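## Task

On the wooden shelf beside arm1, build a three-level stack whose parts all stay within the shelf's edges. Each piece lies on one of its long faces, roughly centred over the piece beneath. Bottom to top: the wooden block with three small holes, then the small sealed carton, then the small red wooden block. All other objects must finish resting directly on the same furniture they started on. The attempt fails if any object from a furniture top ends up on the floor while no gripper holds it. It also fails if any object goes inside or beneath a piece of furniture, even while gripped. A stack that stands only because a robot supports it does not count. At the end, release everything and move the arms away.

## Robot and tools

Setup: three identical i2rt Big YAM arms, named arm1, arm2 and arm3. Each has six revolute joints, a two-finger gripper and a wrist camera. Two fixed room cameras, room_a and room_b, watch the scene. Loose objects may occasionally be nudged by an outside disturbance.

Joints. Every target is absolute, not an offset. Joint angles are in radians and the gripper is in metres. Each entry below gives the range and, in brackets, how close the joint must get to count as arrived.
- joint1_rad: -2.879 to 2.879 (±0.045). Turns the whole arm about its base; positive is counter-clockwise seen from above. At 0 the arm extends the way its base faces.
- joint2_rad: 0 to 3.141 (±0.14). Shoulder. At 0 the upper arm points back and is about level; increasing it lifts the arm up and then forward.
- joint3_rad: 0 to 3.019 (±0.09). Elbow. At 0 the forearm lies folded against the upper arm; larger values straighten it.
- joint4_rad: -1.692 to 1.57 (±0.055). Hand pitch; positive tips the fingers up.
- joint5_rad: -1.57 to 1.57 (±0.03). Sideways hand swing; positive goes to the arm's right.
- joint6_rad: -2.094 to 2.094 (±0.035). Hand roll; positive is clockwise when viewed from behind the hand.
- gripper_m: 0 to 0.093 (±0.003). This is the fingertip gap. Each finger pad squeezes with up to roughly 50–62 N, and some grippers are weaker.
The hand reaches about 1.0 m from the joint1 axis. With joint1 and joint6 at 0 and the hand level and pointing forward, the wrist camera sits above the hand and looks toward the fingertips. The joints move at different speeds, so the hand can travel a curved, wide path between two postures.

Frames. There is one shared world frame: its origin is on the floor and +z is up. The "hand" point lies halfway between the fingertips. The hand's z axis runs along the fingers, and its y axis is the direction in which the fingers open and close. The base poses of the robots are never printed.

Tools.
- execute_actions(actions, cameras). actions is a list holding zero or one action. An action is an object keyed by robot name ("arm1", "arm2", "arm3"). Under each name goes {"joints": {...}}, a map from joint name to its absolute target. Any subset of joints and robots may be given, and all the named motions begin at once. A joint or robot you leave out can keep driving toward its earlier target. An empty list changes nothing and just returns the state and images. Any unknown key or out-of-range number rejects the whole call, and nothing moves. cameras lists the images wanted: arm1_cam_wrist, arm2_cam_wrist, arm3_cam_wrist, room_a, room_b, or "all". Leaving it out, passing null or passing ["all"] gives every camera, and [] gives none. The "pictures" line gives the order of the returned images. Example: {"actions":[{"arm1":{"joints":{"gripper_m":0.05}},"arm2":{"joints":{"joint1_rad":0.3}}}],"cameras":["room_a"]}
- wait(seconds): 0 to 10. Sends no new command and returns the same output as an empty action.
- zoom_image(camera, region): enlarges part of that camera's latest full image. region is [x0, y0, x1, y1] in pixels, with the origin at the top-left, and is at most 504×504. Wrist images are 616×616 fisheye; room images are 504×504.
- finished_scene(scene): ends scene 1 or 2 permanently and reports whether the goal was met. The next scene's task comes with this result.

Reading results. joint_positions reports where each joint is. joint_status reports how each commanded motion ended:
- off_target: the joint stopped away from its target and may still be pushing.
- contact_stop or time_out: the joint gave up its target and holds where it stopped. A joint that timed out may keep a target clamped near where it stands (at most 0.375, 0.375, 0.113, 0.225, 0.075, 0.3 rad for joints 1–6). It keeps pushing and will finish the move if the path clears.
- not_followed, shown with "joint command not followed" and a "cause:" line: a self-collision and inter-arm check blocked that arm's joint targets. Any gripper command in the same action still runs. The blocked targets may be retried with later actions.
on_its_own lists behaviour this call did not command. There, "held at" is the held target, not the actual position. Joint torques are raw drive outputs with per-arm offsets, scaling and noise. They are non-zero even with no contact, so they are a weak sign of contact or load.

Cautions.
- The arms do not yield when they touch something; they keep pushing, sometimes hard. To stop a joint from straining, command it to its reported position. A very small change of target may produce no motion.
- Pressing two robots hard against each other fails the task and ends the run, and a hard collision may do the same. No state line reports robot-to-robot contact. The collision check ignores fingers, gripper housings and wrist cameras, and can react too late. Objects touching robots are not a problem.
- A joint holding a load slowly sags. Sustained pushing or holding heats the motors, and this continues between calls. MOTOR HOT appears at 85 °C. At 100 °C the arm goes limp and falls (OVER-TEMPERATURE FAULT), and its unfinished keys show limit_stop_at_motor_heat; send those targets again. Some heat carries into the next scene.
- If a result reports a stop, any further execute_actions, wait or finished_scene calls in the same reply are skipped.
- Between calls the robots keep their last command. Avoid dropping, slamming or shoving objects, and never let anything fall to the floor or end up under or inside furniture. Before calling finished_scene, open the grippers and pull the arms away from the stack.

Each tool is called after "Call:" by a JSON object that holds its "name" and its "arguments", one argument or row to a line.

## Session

Call:
{"name": "execute_actions", "arguments": {
  "actions": []
}}

Scene clock: 0.00 s.
Joint torques (N m, as the arm reports them, + toward a larger angle): no reading
arm1.joint_positions: joint1_rad=+0.170 joint2_rad=+0.592 joint3_rad=+1.635 joint4_rad=-1.318 joint5_rad=-0.115 joint6_rad=-0.635 gripper_m=+0.094
arm1.joint_status: not commanded
arm1.hand: x=-1.0397 y=-0.3011 z=+1.4535 quat_wxyz=(-0.303, -0.333, -0.727, +0.519) (m; scene frame)
arm2.joint_positions: joint1_rad=-0.469 joint2_rad=+0.596 joint3_rad=+1.504 joint4_rad=-1.177 joint5_rad=+0.039 joint6_rad=-0.015 gripper_m=+0.094
arm2.joint_status: not commanded
arm2.hand: x=+0.1148 y=-0.1270 z=+1.5472 quat_wxyz=(-0.477, +0.504, -0.617, -0.370) (m; scene frame)
arm3.joint_positions: joint1_rad=-0.164 joint2_rad=+0.381 joint3_rad=+1.541 joint4_rad=-1.211 joint5_rad=+0.024 joint6_rad=-0.157 gripper_m=+0.095
arm3.joint_status: not commanded
arm3.hand: x=+1.0460 y=+0.3958 z=+1.4741 quat_wxyz=(-0.576, -0.296, -0.657, +0.385) (m; scene frame)
pictures: arm1_cam_wrist, arm2_cam_wrist, arm3_cam_wrist, room_a, room_b
Images, in order (width x height): arm1_cam_wrist 616x616, arm2_cam_wrist 616x616, arm3_cam_wrist 616x616, room_a 504x504, room_b 504x504.

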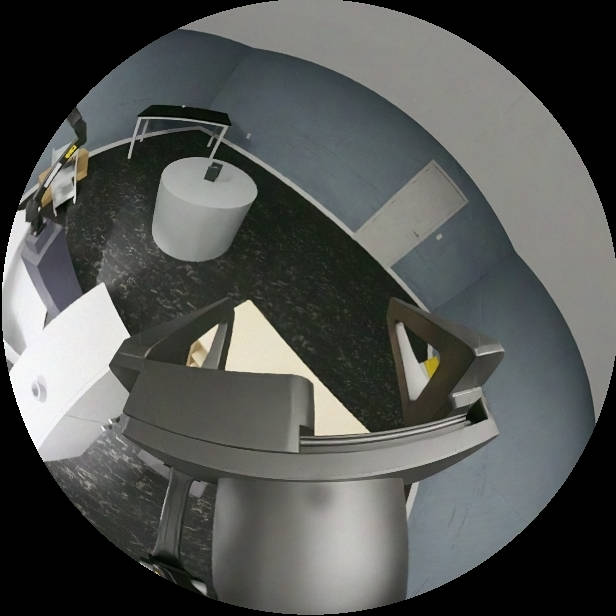

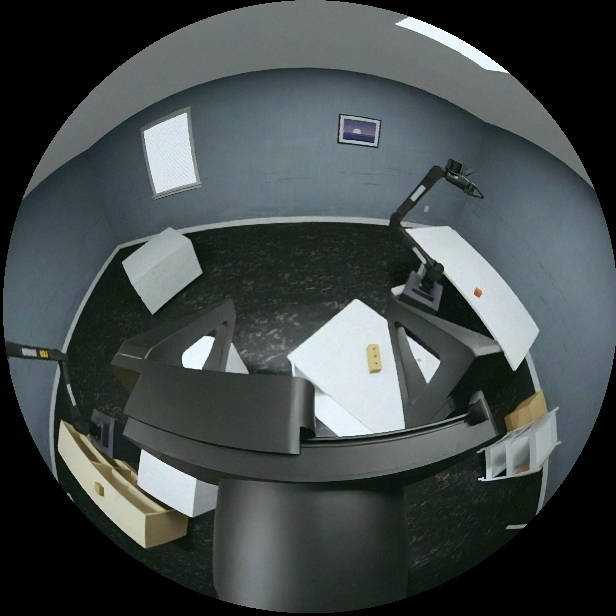

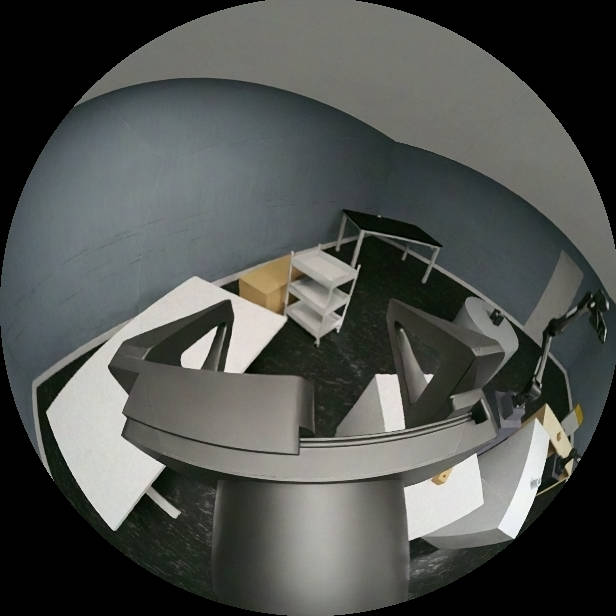

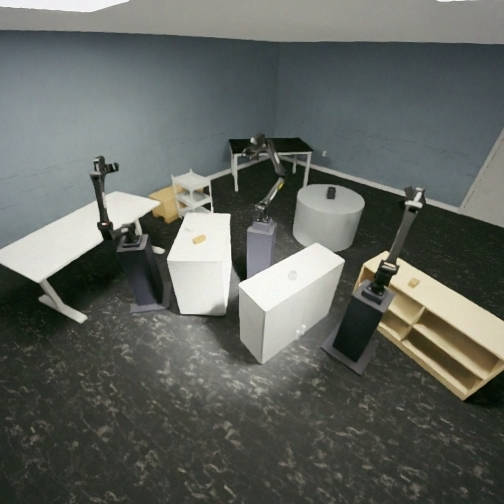

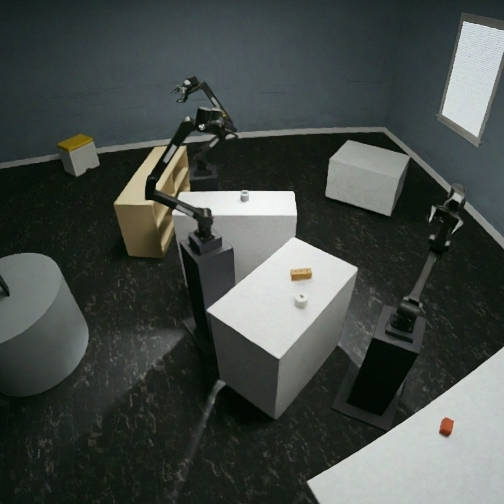

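Call:
{"name": "execute_actions", "arguments": {
  "actions": [
    {"arm1":{"joints":{"joint1_rad":-0.45,"joint2_rad":1.7,"joint3_rad":1.4,"joint4_rad":-1.27,"joint5_rad":0,"joint6_rad":0}},"arm2":{"joints":{"joint1_rad":-0.97,"joint2_rad":1.96,"joint3_rad":1.72,"joint4_rad":-1.31,"joint5_rad":0,"joint6_rad":0}},"arm3":{"joints":{"joint1_rad":0.70,"joint2_rad":1.75,"joint3_rad":1.52,"joint4_rad":-1.34,"joint5_rad":0,"joint6_rad":0}}}
  ]
}}

Scene clock: 24.63 s.
Joint torques (N m, as the arm reports them, + toward a larger angle): arm1=[  0.39 -12.75  11.1    0.7    0.06   0.04] | arm2=[ -0.1  -18.22   7.96  -0.4   -0.02   0.17] | arm3=[ -0.85 -17.51  10.69  -0.51   0.12   0.11]
arm1.joint_positions: joint1_rad=-0.457 joint2_rad=+1.693 joint3_rad=+1.393 joint4_rad=-1.277 joint5_rad=-0.001 joint6_rad=-0.008 gripper_m=+0.094
arm1.joint_status: all done
arm1.hand: x=-1.3617 y=-0.5216 z=+0.9325 quat_wxyz=(+0.007, -0.893, -0.450, +0.000) (m; scene frame)
arm2.joint_positions: joint1_rad=-0.970 joint2_rad=+1.978 joint3_rad=+1.706 joint4_rad=-1.296 joint5_rad=+0.001 joint6_rad=-0.009 gripper_m=+0.094
arm2.joint_status: all done
arm2.hand: x=+0.4491 y=+0.1222 z=+1.0130 quat_wxyz=(+0.000, +0.432, -0.902, +0.001) (m; scene frame)
arm3.joint_positions: joint1_rad=+0.709 joint2_rad=+1.753 joint3_rad=+1.514 joint4_rad=-1.330 joint5_rad=+0.000 joint6_rad=-0.011 gripper_m=+0.095
arm3.joint_status: all done
arm3.hand: x=+1.5232 y=+0.4085 z=+0.9564 quat_wxyz=(-0.001, -0.051, -0.999, +0.007) (m; scene frame)
pictures: arm1_cam_wrist, arm2_cam_wrist, arm3_cam_wrist, room_a, room_b
Images, in order (width x height): arm1_cam_wrist 616x616, arm2_cam_wrist 616x616, arm3_cam_wrist 616x616, room_a 504x504, room_b 504x504.

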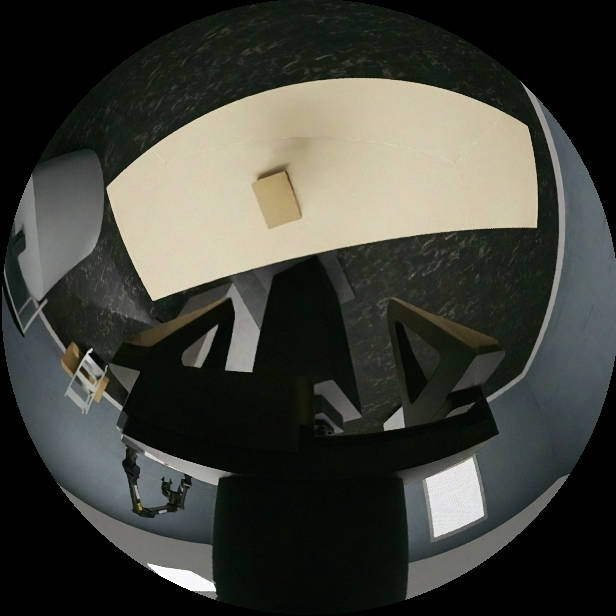

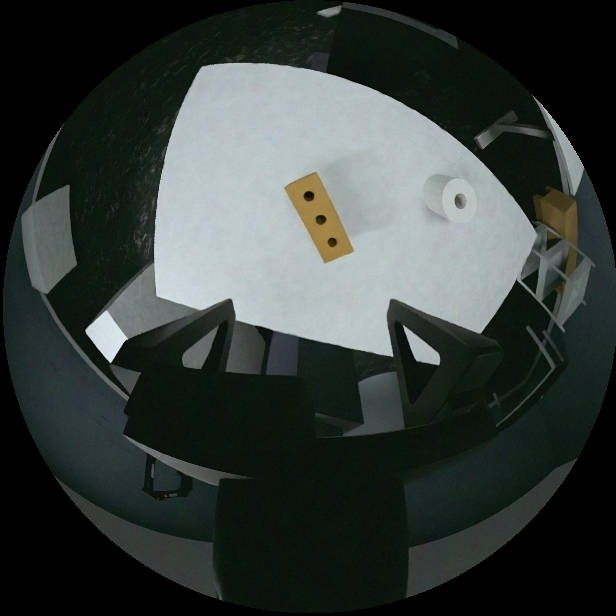

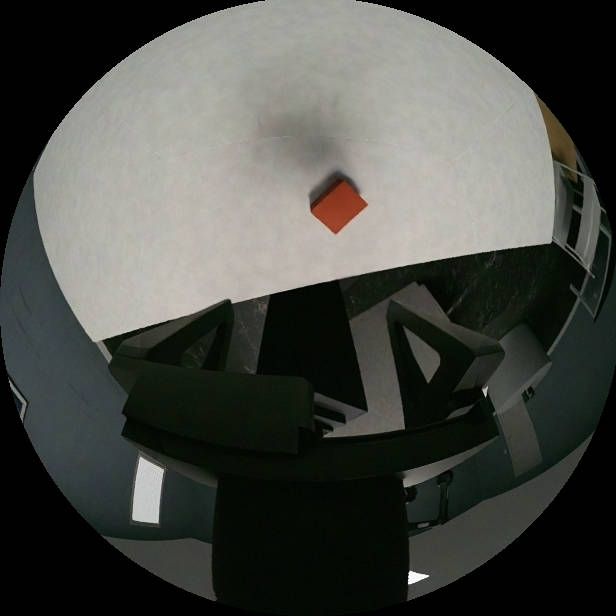

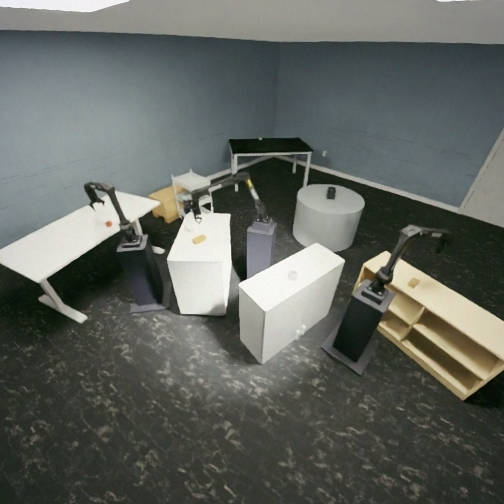

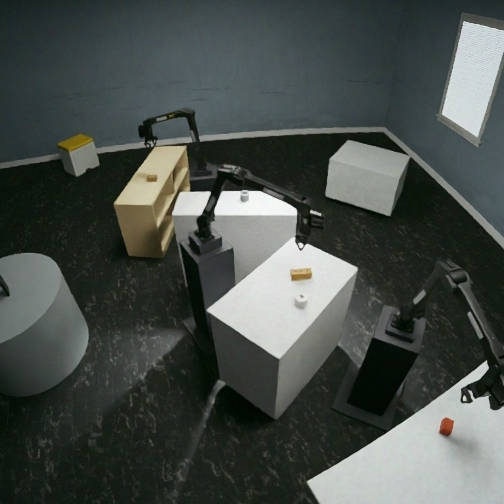

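Call:
{"name": "zoom_image", "arguments": {
  "camera": "arm3_cam_wrist",
  "region": [280, 150, 400, 260]
}}

Call:
{"name": "zoom_image", "arguments": {
  "camera": "arm2_cam_wrist",
  "region": [260, 150, 500, 290]
}}

Call:
{"name": "zoom_image", "arguments": {
  "camera": "arm1_cam_wrist",
  "region": [220, 150, 340, 260]
}}

Region (280, 150, 400, 260) of arm3_cam_wrist's 616x616 image, scaled by 4.200, with more detail than that image has; it fills the top 462 rows of this view, and the rest is white.

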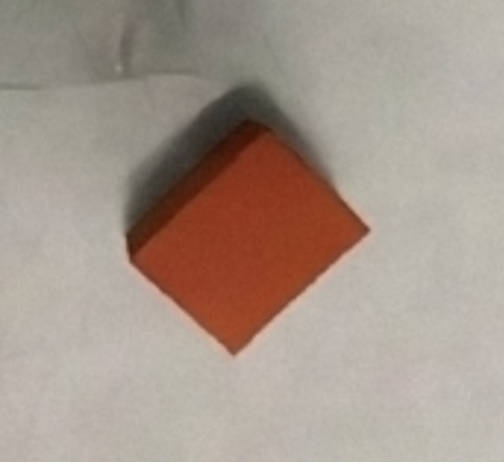

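Region (260, 150, 500, 290) of arm2_cam_wrist's 616x616 image, scaled by 2.100, with more detail than that image has; it fills the top 294 rows of this view, and the rest is white.

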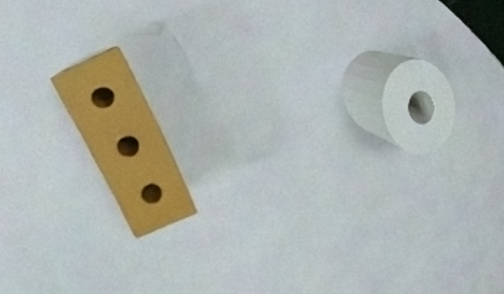

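Region (220, 150, 340, 260) of arm1_cam_wrist's 616x616 image, scaled by 4.200, with more detail than that image has; it fills the top 462 rows of this view, and the rest is white.

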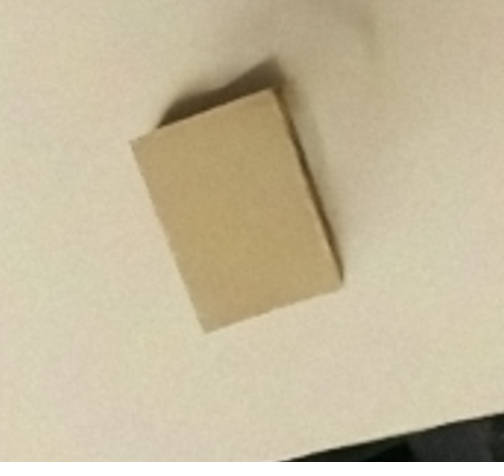

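Call:
{"name": "execute_actions", "arguments": {
  "actions": [
    {"arm1":{"joints":{"joint1_rad":1.65,"joint2_rad":1.55,"joint3_rad":1.45,"joint4_rad":-1.47}},"arm2":{"joints":{"joint1_rad":-1.005,"joint2_rad":2.09,"joint3_rad":1.62,"joint4_rad":-1.055,"joint6_rad":-0.51}},"arm3":{"joints":{"joint1_rad":0.632,"joint2_rad":1.912,"joint3_rad":1.40,"joint4_rad":-1.04,"joint6_rad":0.75}}}
  ]
}}

Scene clock: 66.33 s.
Joint torques (N m, as the arm reports them, + toward a larger angle): arm1=[ -0.43 -11.14  12.92  -0.18   0.02   0.02] | arm2=[ -0.31 -19.03   6.67   0.89  -0.1    0.01] | arm3=[  0.27 -20.35   9.59   0.18   0.19   0.11]
arm1.joint_positions: joint1_rad=+1.656 joint2_rad=+1.545 joint3_rad=+1.426 joint4_rad=-1.457 joint5_rad=+0.000 joint6_rad=-0.006 gripper_m=+0.094
arm1.joint_status: all done
arm1.hand: x=-0.6052 y=-0.1713 z=+1.0076 quat_wxyz=(+0.008, -0.048, -0.999, -0.004) (m; scene frame)
arm2.joint_positions: joint1_rad=-1.006 joint2_rad=+2.113 joint3_rad=+1.617 joint4_rad=-1.072 joint5_rad=+0.001 joint6_rad=-0.501 gripper_m=+0.094
arm2.joint_status: all done
arm2.hand: x=+0.4711 y=+0.1146 z=+0.9022 quat_wxyz=(+0.001, +0.625, -0.781, +0.001) (m; scene frame)
arm3.joint_positions: joint1_rad=+0.626 joint2_rad=+1.935 joint3_rad=+1.392 joint4_rad=-1.052 joint5_rad=+0.000 joint6_rad=+0.738 gripper_m=+0.095
arm3.joint_status: all done
arm3.hand: x=+1.5288 y=+0.3606 z=+0.8196 quat_wxyz=(+0.008, -0.451, -0.892, +0.010) (m; scene frame)
pictures: arm1_cam_wrist, arm2_cam_wrist, arm3_cam_wrist, room_a, room_b
Images, in order (width x height): arm1_cam_wrist 616x616, arm2_cam_wrist 616x616, arm3_cam_wrist 616x616, room_a 504x504, room_b 504x504.

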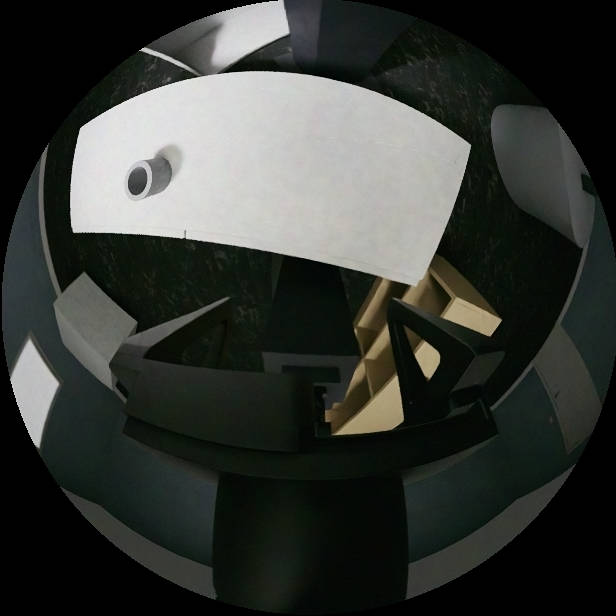

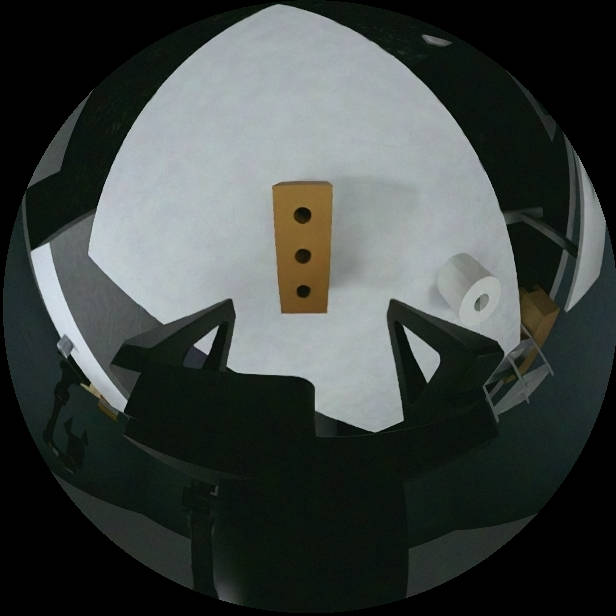

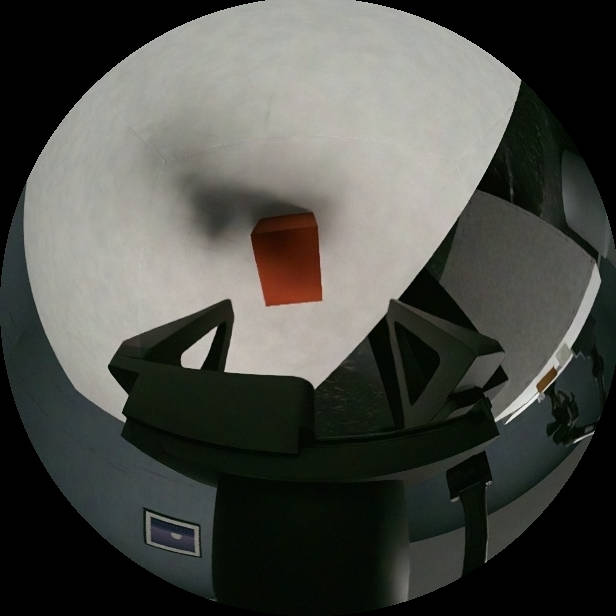

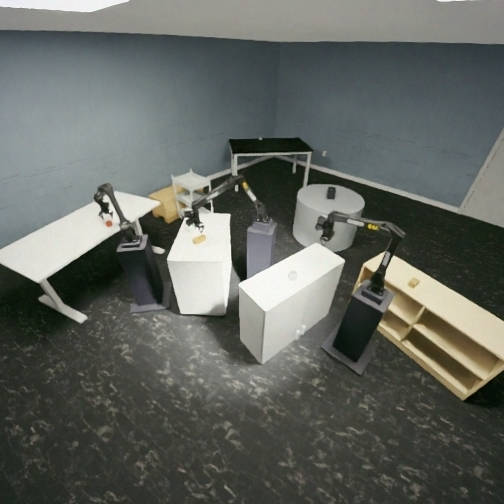

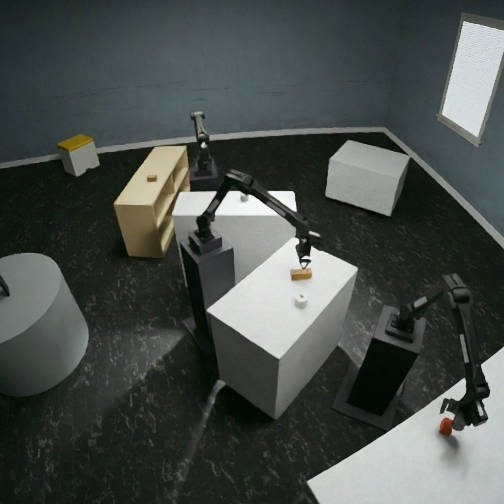

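Call:
{"name": "zoom_image", "arguments": {
  "camera": "arm3_cam_wrist",
  "region": [220, 190, 400, 330]
}}

Region (220, 190, 400, 330) of arm3_cam_wrist's 616x616 image, scaled by 2.800, with more detail than that image has.

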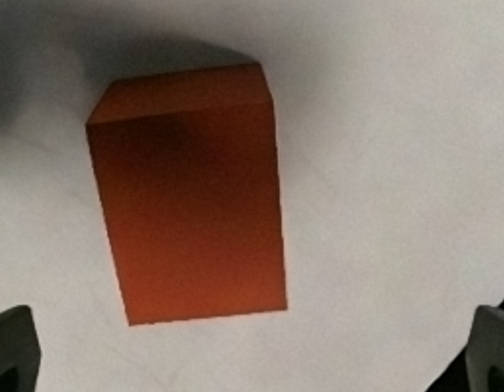

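Call:
{"name": "execute_actions", "arguments": {
  "actions": [
    {"arm1":{"joints":{"joint1_rad":-0.35,"joint2_rad":1.78,"joint3_rad":1.33,"joint4_rad":-1.11,"joint6_rad":-0.26}},"arm2":{"joints":{"joint1_rad":-0.985,"joint2_rad":2.215,"joint3_rad":1.59,"joint4_rad":-0.92}},"arm3":{"joints":{"joint1_rad":0.652,"joint2_rad":2.01,"joint3_rad":1.37,"joint4_rad":-0.915,"joint6_rad":0.655}}}
  ],
  "cameras": ["arm1_cam_wrist","arm2_cam_wrist","arm3_cam_wrist"]
}}

Scene clock: 112.07 s.
Joint torques (N m, as the arm reports them, + toward a larger angle): arm1=[  0.58 -14.85  10.47   0.5   -0.01  -0.08] | arm2=[ -0.31 -18.84   5.93   0.91  -0.07  -0.02] | arm3=[  0.42 -18.87   8.13   0.23   0.18  -0.14]
arm1.joint_positions: joint1_rad=-0.360 joint2_rad=+1.789 joint3_rad=+1.324 joint4_rad=-1.113 joint5_rad=+0.000 joint6_rad=-0.252 gripper_m=+0.094
arm1.joint_status: all done
arm1.hand: x=-1.3280 y=-0.5575 z=+0.8609 quat_wxyz=(+0.008, -0.804, -0.595, -0.001) (m; scene frame)
arm2.joint_positions: joint1_rad=-0.989 joint2_rad=+2.225 joint3_rad=+1.590 joint4_rad=-0.936 joint5_rad=+0.001 joint6_rad=-0.501 gripper_m=+0.094
arm2.joint_status: all done
arm2.hand: x=+0.4642 y=+0.1222 z=+0.8271 quat_wxyz=(+0.002, +0.631, -0.776, +0.002) (m; scene frame)
arm3.joint_positions: joint1_rad=+0.644 joint2_rad=+2.009 joint3_rad=+1.373 joint4_rad=-0.927 joint5_rad=+0.000 joint6_rad=+0.667 gripper_m=+0.095
arm3.joint_status: all done
arm3.hand: x=+1.5422 y=+0.3674 z=+0.7744 quat_wxyz=(-0.007, -0.410, -0.912, +0.006) (m; scene frame)
pictures: arm1_cam_wrist, arm2_cam_wrist, arm3_cam_wrist
Images, in order (width x height): arm1_cam_wrist 616x616, arm2_cam_wrist 616x616, arm3_cam_wrist 616x616.

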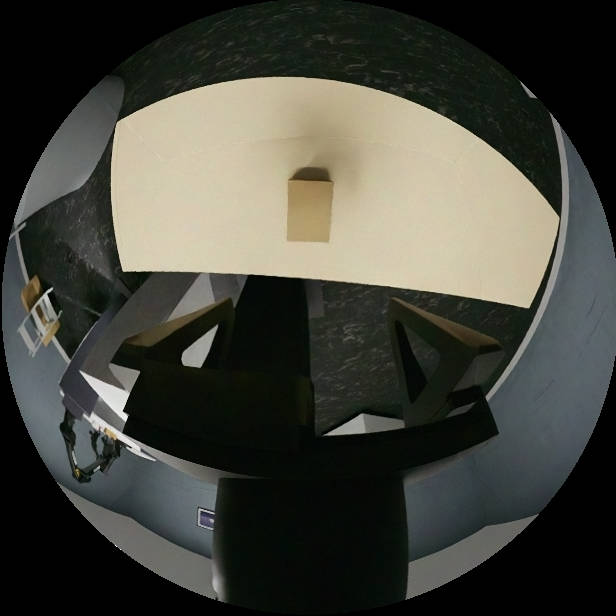

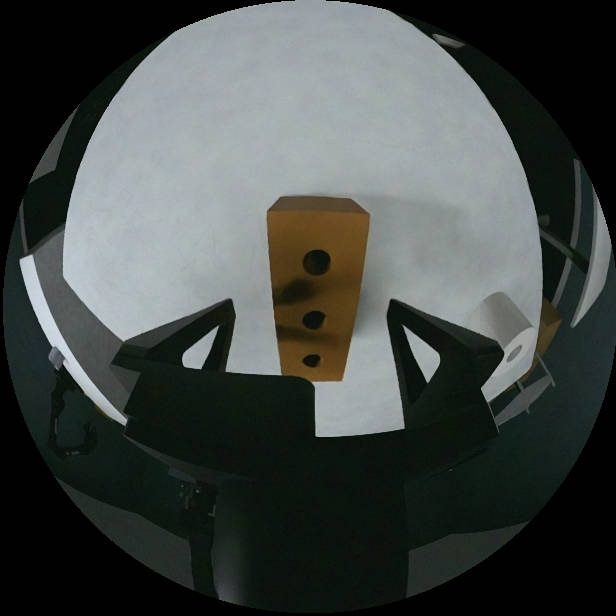

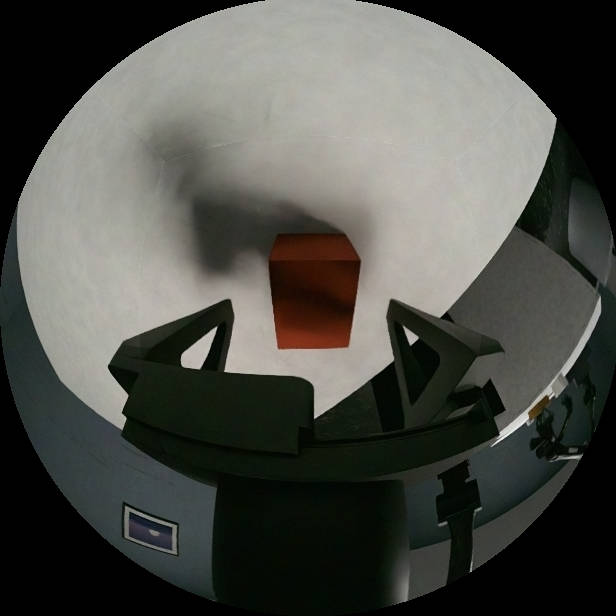

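Call:
{"name": "execute_actions", "arguments": {
  "actions": [
    {"arm2":{"joints":{"joint2_rad":2.272,"joint4_rad":-0.89}},"arm3":{"joints":{"joint1_rad":0.665,"joint2_rad":2.065}}}
  ],
  "cameras": ["arm2_cam_wrist","arm3_cam_wrist"]
}}

Scene clock: 129.87 s.
Joint torques (N m, as the arm reports them, + toward a larger angle): arm1=[  0.55 -14.8   10.48   0.5   -0.01  -0.09] | arm2=[  0.33 -18.16   5.59   0.85  -0.05  -0.01] | arm3=[  0.68 -18.97   7.7    0.09   0.18  -0.14]
arm1.joint_positions: joint1_rad=-0.360 joint2_rad=+1.789 joint3_rad=+1.324 joint4_rad=-1.113 joint5_rad=+0.000 joint6_rad=-0.252 gripper_m=+0.094
arm1.joint_status: not commanded
arm1.hand: x=-1.3280 y=-0.5575 z=+0.8609 quat_wxyz=(+0.008, -0.804, -0.595, -0.001) (m; scene frame)
arm2.joint_positions: joint1_rad=-0.989 joint2_rad=+2.264 joint3_rad=+1.590 joint4_rad=-0.907 joint5_rad=+0.001 joint6_rad=-0.501 gripper_m=+0.094
arm2.joint_status: all done
arm2.hand: x=+0.4631 y=+0.1208 z=+0.8039 quat_wxyz=(+0.008, +0.631, -0.776, +0.003) (m; scene frame)
arm3.joint_positions: joint1_rad=+0.655 joint2_rad=+2.059 joint3_rad=+1.373 joint4_rad=-0.926 joint5_rad=+0.000 joint6_rad=+0.667 gripper_m=+0.095
arm3.joint_status: all done
arm3.hand: x=+1.5350 y=+0.3746 z=+0.7477 quat_wxyz=(+0.017, -0.405, -0.914, +0.012) (m; scene frame)
pictures: arm2_cam_wrist, arm3_cam_wrist
Images, in order (width x height): arm2_cam_wrist 616x616, arm3_cam_wrist 616x616.

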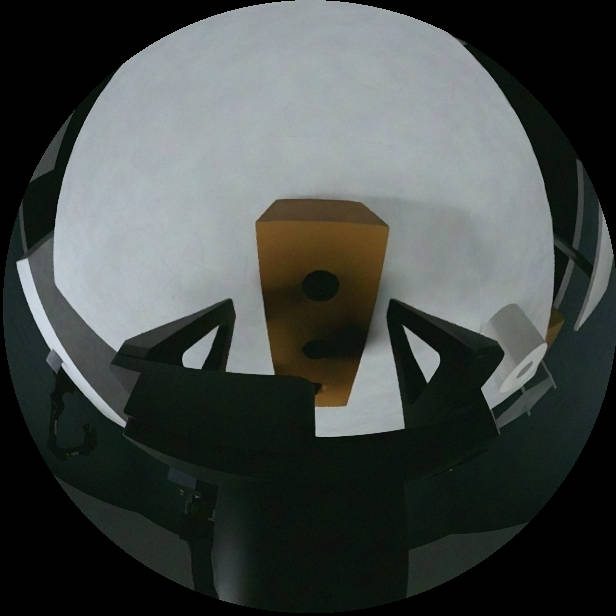

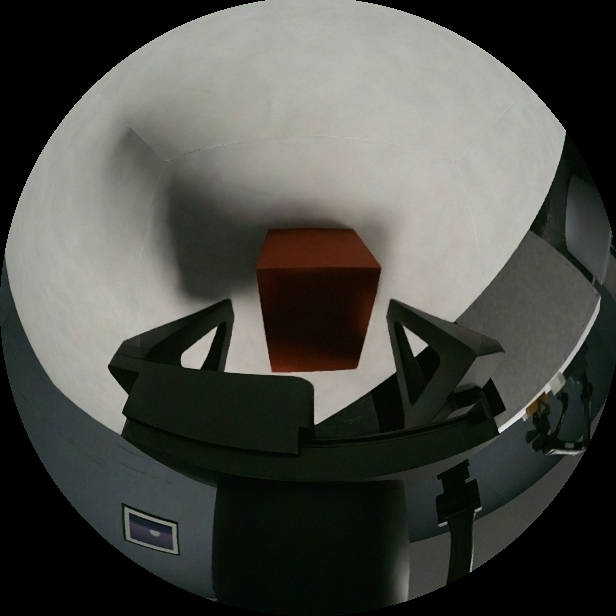

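Call:
{"name": "execute_actions", "arguments": {
  "actions": [
    {"arm1":{"joints":{"joint1_rad":0.8,"joint2_rad":1.45,"joint3_rad":1.25,"joint4_rad":-1.37,"joint6_rad":0.17}},"arm2":{"joints":{"gripper_m":0.025}},"arm3":{"joints":{"gripper_m":0.025}}}
  ],
  "cameras": []
}}

Call:
{"name": "execute_actions", "arguments": {
  "actions": [
    {"arm2":{"joints":{"joint2_rad":2.08,"joint4_rad":-1.08}},"arm3":{"joints":{"joint2_rad":1.7,"joint4_rad":-1.27}}}
  ],
  "cameras": ["arm2_cam_wrist","arm3_cam_wrist","room_b"]
}}

Scene clock: 140.90 s.
Joint torques (N m, as the arm reports them, + toward a larger angle): arm1=[ 0.06 -8.72 11.45 -0.15  0.04  0.03] | arm2=[  0.2  -17.84   5.71   0.95  -0.09  -0.01] | arm3=[  0.57 -18.87   7.76   0.09   0.19  -0.13]
arm1.joint_positions: joint1_rad=+0.802 joint2_rad=+1.439 joint3_rad=+1.242 joint4_rad=-1.356 joint5_rad=+0.000 joint6_rad=+0.161 gripper_m=+0.094
arm1.joint_status: all done
arm1.hand: x=-0.8202 y=-0.4657 z=+0.9825 quat_wxyz=(-0.002, -0.530, -0.848, +0.003) (m; scene frame)
arm2.joint_positions: joint1_rad=-0.989 joint2_rad=+2.264 joint3_rad=+1.590 joint4_rad=-0.906 joint5_rad=+0.001 joint6_rad=-0.502 gripper_m=+0.044
arm2.joint_status: gripper_m off_target (ended at +0.044, target +0.025)
arm2.hand: x=+0.4632 y=+0.1209 z=+0.8039 quat_wxyz=(+0.007, +0.631, -0.775, +0.003) (m; scene frame)
arm3.joint_positions: joint1_rad=+0.655 joint2_rad=+2.059 joint3_rad=+1.373 joint4_rad=-0.925 joint5_rad=+0.000 joint6_rad=+0.666 gripper_m=+0.046
arm3.joint_status: gripper_m off_target (ended at +0.046, target +0.025)
arm3.hand: x=+1.5352 y=+0.3746 z=+0.7477 quat_wxyz=(+0.017, -0.405, -0.914, +0.012) (m; scene frame)
pictures: none
No camera images: the call's "cameras" was empty. Leave "cameras" out to get every camera's image.

Scene clock: 142.27 s.
Joint torques (N m, as the arm reports them, + toward a larger angle): arm1=[-0.25 -8.93 11.46 -0.13  0.04  0.04] | arm2=[  0.28 -17.47   6.98  -0.52  -0.1   -0.01] | arm3=[  0.62 -16.3   10.37  -0.53   0.19  -0.13]
arm1.joint_positions: joint1_rad=+0.802 joint2_rad=+1.439 joint3_rad=+1.242 joint4_rad=-1.356 joint5_rad=+0.000 joint6_rad=+0.162 gripper_m=+0.094
arm1.joint_status: not commanded
arm1.hand: x=-0.8202 y=-0.4657 z=+0.9825 quat_wxyz=(-0.002, -0.530, -0.848, +0.003) (m; scene frame)
arm2.joint_positions: joint1_rad=-0.989 joint2_rad=+2.082 joint3_rad=+1.582 joint4_rad=-1.065 joint5_rad=+0.001 joint6_rad=-0.502 gripper_m=+0.044
arm2.joint_status: all done
arm2.hand: x=+0.4577 y=+0.1146 z=+0.9090 quat_wxyz=(-0.001, +0.631, -0.775, +0.001) (m; scene frame)
arm3.joint_positions: joint1_rad=+0.655 joint2_rad=+1.699 joint3_rad=+1.363 joint4_rad=-1.261 joint5_rad=+0.000 joint6_rad=+0.666 gripper_m=+0.046
arm3.joint_status: all done
arm3.hand: x=+1.4827 y=+0.3861 z=+0.9279 quat_wxyz=(+0.010, -0.405, -0.914, +0.010) (m; scene frame)
pictures: arm2_cam_wrist, arm3_cam_wrist, room_b
Images, in order (width x height): arm2_cam_wrist 616x616, arm3_cam_wrist 616x616, room_b 504x504.

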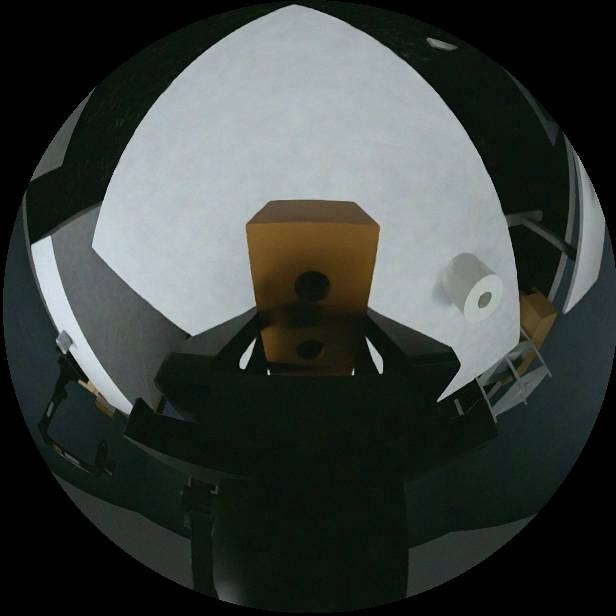

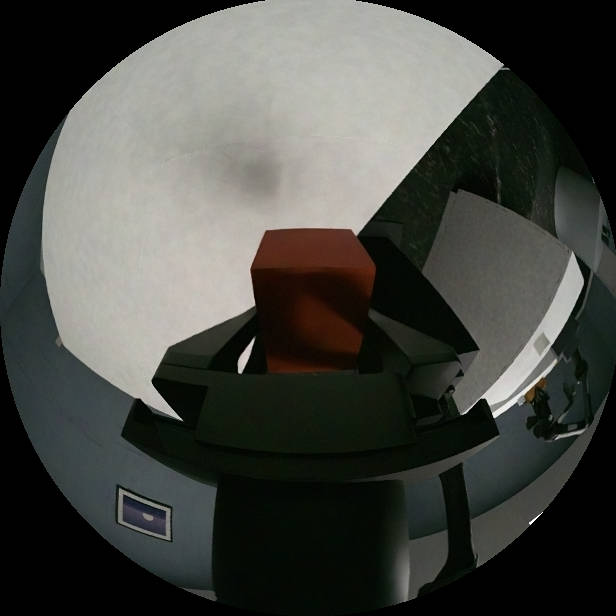

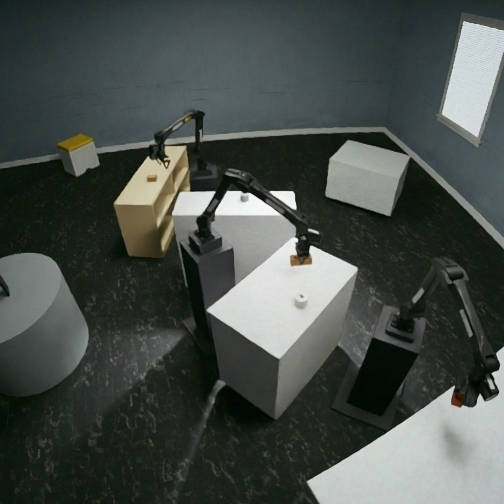

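Call:
{"name": "execute_actions", "arguments": {
  "actions": [
    {"arm2":{"joints":{"joint1_rad":1.012,"joint2_rad":2.04,"joint4_rad":-1.11,"joint6_rad":0.01}},"arm3":{"joints":{"joint1_rad":-1.735,"joint2_rad":1.91,"joint3_rad":1.73,"joint4_rad":-1.40,"joint6_rad":-0.01}}}
  ],
  "cameras": ["arm2_cam_wrist","arm3_cam_wrist","room_b","room_a"]
}}

Scene clock: 168.87 s.
Joint torques (N m, as the arm reports them, + toward a larger angle): arm1=[-0.19 -8.86 11.45 -0.15  0.04  0.04] | arm2=[ -0.25 -20.17   6.98  -0.61   0.08   0.18] | arm3=[  0.85 -22.14  13.08  -0.61   0.02  -0.14]
arm1.joint_positions: joint1_rad=+0.802 joint2_rad=+1.439 joint3_rad=+1.242 joint4_rad=-1.356 joint5_rad=+0.000 joint6_rad=+0.162 gripper_m=+0.094
arm1.joint_status: not commanded
arm1.hand: x=-0.8202 y=-0.4657 z=+0.9825 quat_wxyz=(-0.002, -0.530, -0.848, +0.003) (m; scene frame)
arm2.joint_positions: joint1_rad=+1.014 joint2_rad=+2.082 joint3_rad=+1.582 joint4_rad=-1.094 joint5_rad=-0.002 joint6_rad=+0.001 gripper_m=+0.045
arm2.joint_status: all done
arm2.hand: x=-0.5080 y=-0.1831 z=+0.9127 quat_wxyz=(+0.005, +0.991, -0.137, +0.010) (m; scene frame)
arm3.joint_positions: joint1_rad=-1.744 joint2_rad=+1.941 joint3_rad=+1.697 joint4_rad=-1.390 joint5_rad=+0.002 joint6_rad=+0.002 gripper_m=+0.046
arm3.joint_status: all done
arm3.hand: x=+0.5125 y=+0.1561 z=+0.9270 quat_wxyz=(+0.003, -0.959, -0.282, -0.028) (m; scene frame)
pictures: arm2_cam_wrist, arm3_cam_wrist, room_a, room_b
Images, in order (width x height): arm2_cam_wrist 616x616, arm3_cam_wrist 616x616, room_a 504x504, room_b 504x504.

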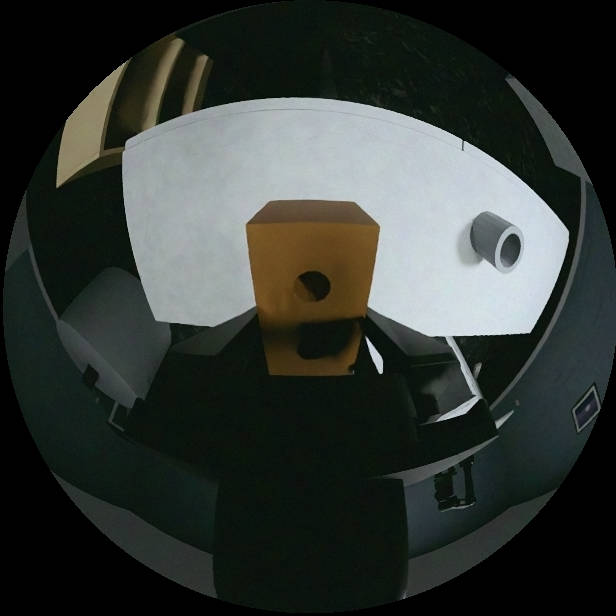

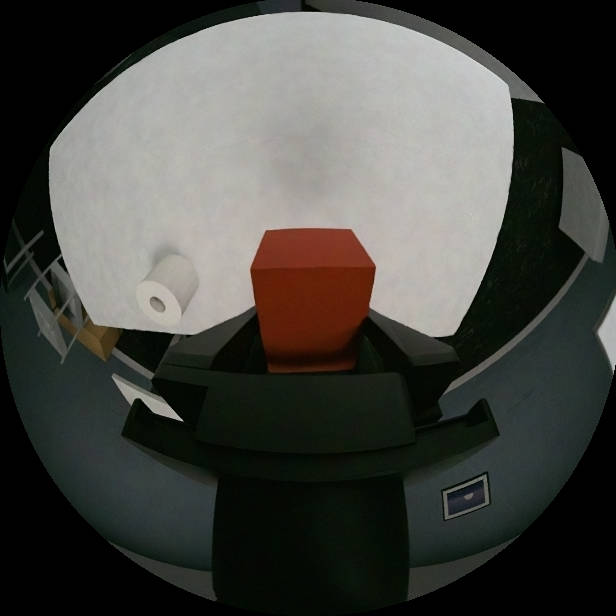

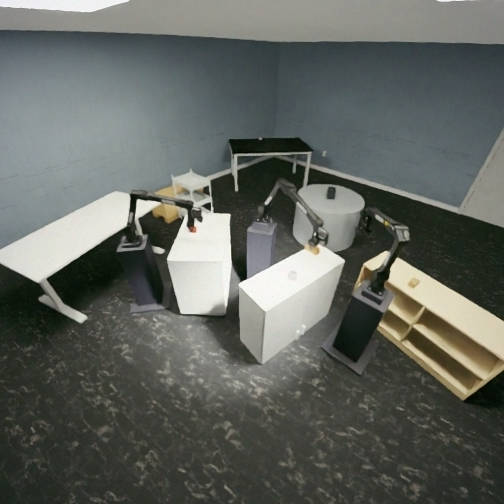

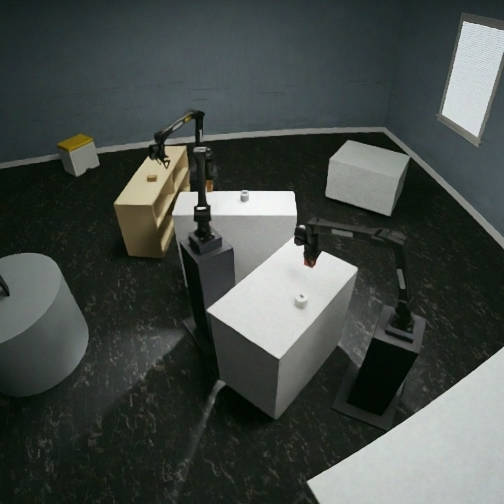

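Call:
{"name": "execute_actions", "arguments": {
  "actions": [
    {"arm2":{"joints":{"joint2_rad":2.17,"joint4_rad":-0.955}},"arm3":{"joints":{"joint2_rad":2.115,"joint3_rad":1.705,"joint4_rad":-1.15}}}
  ],
  "cameras": ["arm2_cam_wrist","arm3_cam_wrist"]
}}

Scene clock: 183.67 s.
Joint torques (N m, as the arm reports them, + toward a larger angle): arm1=[-0.21 -8.9  11.47 -0.15  0.04  0.04] | arm2=[ -0.52 -19.15   6.53   0.98   0.03   0.18] | arm3=[  1.11 -23.43  10.11   0.16   0.09  -0.14]
arm1.joint_positions: joint1_rad=+0.802 joint2_rad=+1.439 joint3_rad=+1.242 joint4_rad=-1.356 joint5_rad=+0.000 joint6_rad=+0.162 gripper_m=+0.094
arm1.joint_status: not commanded
arm1.hand: x=-0.8202 y=-0.4657 z=+0.9825 quat_wxyz=(-0.002, -0.530, -0.848, +0.003) (m; scene frame)
arm2.joint_positions: joint1_rad=+1.014 joint2_rad=+2.195 joint3_rad=+1.582 joint4_rad=-0.971 joint5_rad=-0.002 joint6_rad=+0.001 gripper_m=+0.045
arm2.joint_status: all done
arm2.hand: x=-0.5192 y=-0.1803 z=+0.8462 quat_wxyz=(+0.004, +0.991, -0.137, +0.005) (m; scene frame)
arm3.joint_positions: joint1_rad=-1.744 joint2_rad=+2.140 joint3_rad=+1.697 joint4_rad=-1.161 joint5_rad=+0.000 joint6_rad=+0.001 gripper_m=+0.045
arm3.joint_status: all done
arm3.hand: x=+0.4771 y=+0.1309 z=+0.8094 quat_wxyz=(-0.002, -0.959, -0.283, -0.014) (m; scene frame)
pictures: arm2_cam_wrist, arm3_cam_wrist
Images, in order (width x height): arm2_cam_wrist 616x616, arm3_cam_wrist 616x616.

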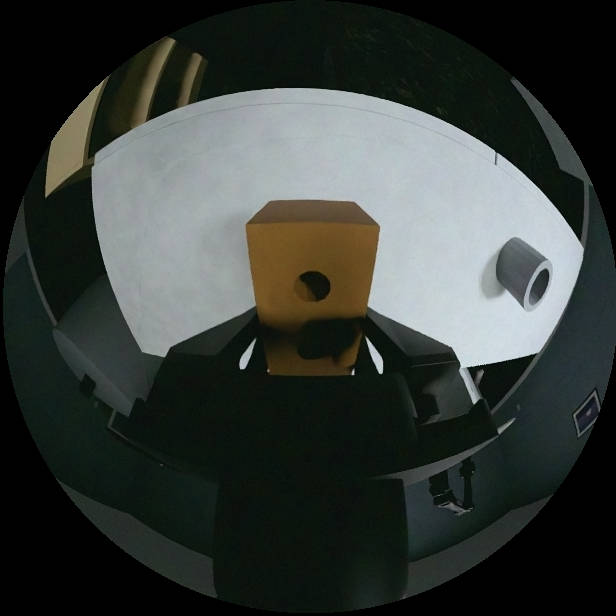

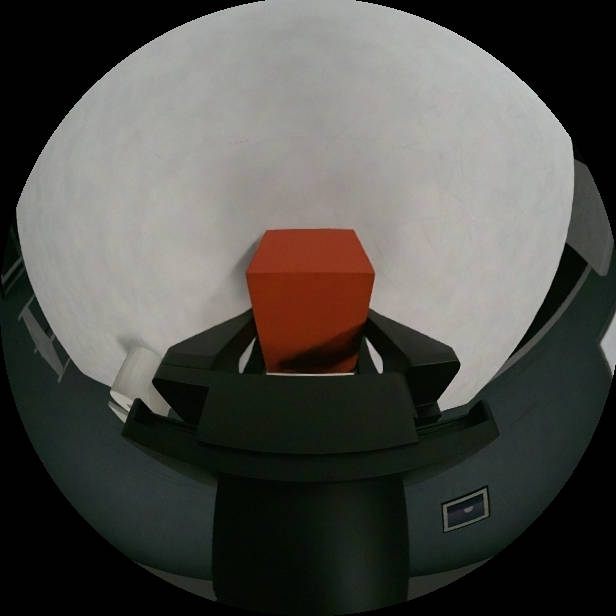

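Call:
{"name": "execute_actions", "arguments": {
  "actions": [
    {"arm2":{"joints":{"joint2_rad":2.26,"joint4_rad":-0.875}},"arm3":{"joints":{"joint2_rad":2.175}}}
  ],
  "cameras": ["arm2_cam_wrist"]
}}

Scene clock: 194.47 s.
Joint torques (N m, as the arm reports them, + toward a larger angle): arm1=[-0.23 -8.9  11.45 -0.14  0.04  0.03] | arm2=[ -0.23 -19.53   6.06   0.94   0.08   0.17] | arm3=[  1.04 -19.23  10.11   0.14   0.09  -0.14]
arm1.joint_positions: joint1_rad=+0.802 joint2_rad=+1.439 joint3_rad=+1.242 joint4_rad=-1.356 joint5_rad=+0.000 joint6_rad=+0.162 gripper_m=+0.094
arm1.joint_status: not commanded
arm1.hand: x=-0.8202 y=-0.4657 z=+0.9825 quat_wxyz=(-0.002, -0.530, -0.848, +0.003) (m; scene frame)
arm2.joint_positions: joint1_rad=+1.014 joint2_rad=+2.277 joint3_rad=+1.582 joint4_rad=-0.890 joint5_rad=-0.002 joint6_rad=+0.001 gripper_m=+0.045
arm2.joint_status: all done
arm2.hand: x=-0.5209 y=-0.1801 z=+0.7978 quat_wxyz=(+0.004, +0.991, -0.137, +0.006) (m; scene frame)
arm3.joint_positions: joint1_rad=-1.744 joint2_rad=+2.143 joint3_rad=+1.697 joint4_rad=-1.161 joint5_rad=+0.000 joint6_rad=+0.001 gripper_m=+0.045
arm3.joint_status: all done
arm3.hand: x=+0.4773 y=+0.1310 z=+0.8075 quat_wxyz=(-0.002, -0.959, -0.283, -0.015) (m; scene frame)
pictures: arm2_cam_wrist
Images, in order (width x height): arm2_cam_wrist 616x616.

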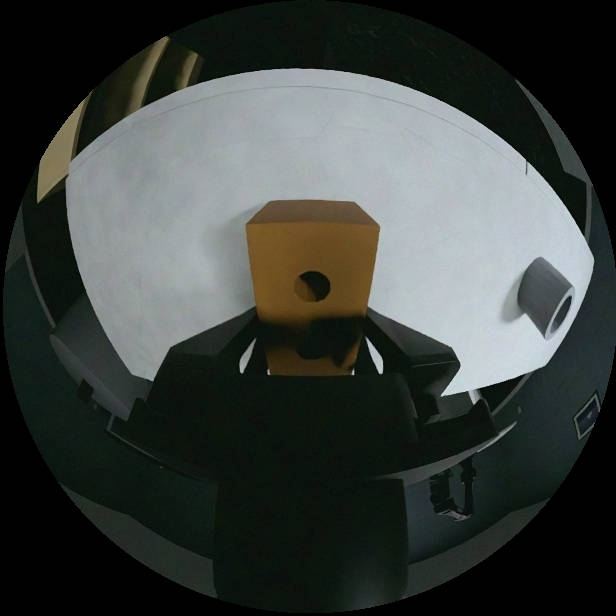

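Call:
{"name": "execute_actions", "arguments": {
  "actions": [
    {"arm2":{"joints":{"joint2_rad":2.315,"joint4_rad":-0.845}},"arm3":{"joints":{"joint2_rad":2.14,"gripper_m":0.093}}}
  ],
  "cameras": ["arm3_cam_wrist"]
}}

Scene clock: 198.50 s.
Joint torques (N m, as the arm reports them, + toward a larger angle): arm1=[-0.21 -8.92 11.46 -0.14  0.04  0.04] | arm2=[ -0.31 -17.26   6.11   0.83   0.04   0.16] | arm3=[  1.07 -21.8   10.13   0.11   0.09  -0.13]
arm1.joint_positions: joint1_rad=+0.802 joint2_rad=+1.439 joint3_rad=+1.242 joint4_rad=-1.356 joint5_rad=+0.000 joint6_rad=+0.162 gripper_m=+0.094
arm1.joint_status: not commanded
arm1.hand: x=-0.8202 y=-0.4657 z=+0.9825 quat_wxyz=(-0.002, -0.530, -0.848, +0.003) (m; scene frame)
arm2.joint_positions: joint1_rad=+1.014 joint2_rad=+2.299 joint3_rad=+1.582 joint4_rad=-0.859 joint5_rad=-0.002 joint6_rad=+0.001 gripper_m=+0.045
arm2.joint_status: all done
arm2.hand: x=-0.5230 y=-0.1796 z=+0.7851 quat_wxyz=(+0.004, +0.991, -0.137, +0.001) (m; scene frame)
arm3.joint_positions: joint1_rad=-1.744 joint2_rad=+2.143 joint3_rad=+1.697 joint4_rad=-1.160 joint5_rad=+0.000 joint6_rad=+0.000 gripper_m=+0.093
arm3.joint_status: all done
arm3.hand: x=+0.4771 y=+0.1309 z=+0.8075 quat_wxyz=(-0.002, -0.959, -0.283, -0.015) (m; scene frame)
pictures: arm3_cam_wrist
Images, in order (width x height): arm3_cam_wrist 616x616.

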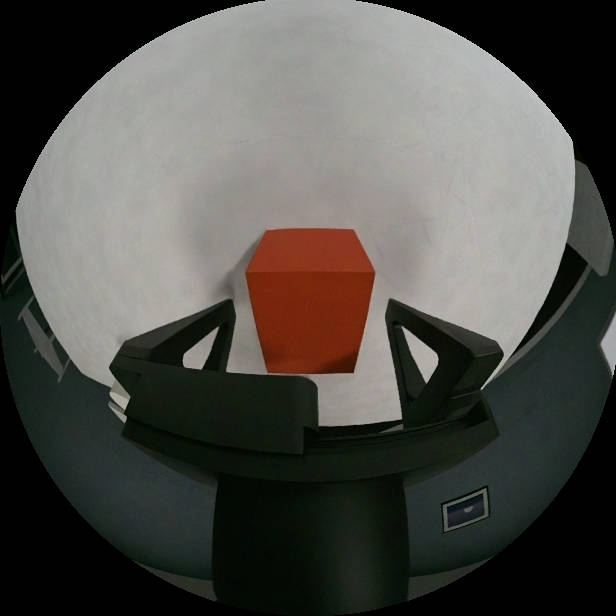

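Call:
{"name": "execute_actions", "arguments": {
  "actions": [
    {"arm2":{"joints":{"joint2_rad":2.35}},"arm3":{"joints":{"joint2_rad":1.6,"joint4_rad":-1.4}}}
  ],
  "cameras": []
}}

Scene clock: 202.77 s.
Joint torques (N m, as the arm reports them, + toward a larger angle): arm1=[-0.2  -8.85 11.46 -0.13  0.04  0.04] | arm2=[  0.09 -15.51   6.01   0.95   0.09   0.18] | arm3=[  1.01 -16.34  11.76  -0.01   0.08  -0.13]
arm1.joint_positions: joint1_rad=+0.802 joint2_rad=+1.439 joint3_rad=+1.242 joint4_rad=-1.356 joint5_rad=+0.000 joint6_rad=+0.162 gripper_m=+0.094
arm1.joint_status: not commanded
arm1.hand: x=-0.8202 y=-0.4657 z=+0.9825 quat_wxyz=(-0.002, -0.530, -0.848, +0.003) (m; scene frame)
arm2.joint_positions: joint1_rad=+1.014 joint2_rad=+2.299 joint3_rad=+1.582 joint4_rad=-0.859 joint5_rad=-0.002 joint6_rad=+0.001 gripper_m=+0.045
arm2.joint_status: all done
arm2.hand: x=-0.5229 y=-0.1796 z=+0.7849 quat_wxyz=(+0.004, +0.991, -0.137, +0.002) (m; scene frame)
arm3.joint_positions: joint1_rad=-1.744 joint2_rad=+1.608 joint3_rad=+1.696 joint4_rad=-1.391 joint5_rad=+0.000 joint6_rad=+0.000 gripper_m=+0.093
arm3.joint_status: all done
arm3.hand: x=+0.5366 y=+0.1736 z=+1.1085 quat_wxyz=(-0.044, -0.950, -0.279, +0.130) (m; scene frame)
pictures: none
No camera images: the call's "cameras" was empty. Leave "cameras" out to get every camera's image.


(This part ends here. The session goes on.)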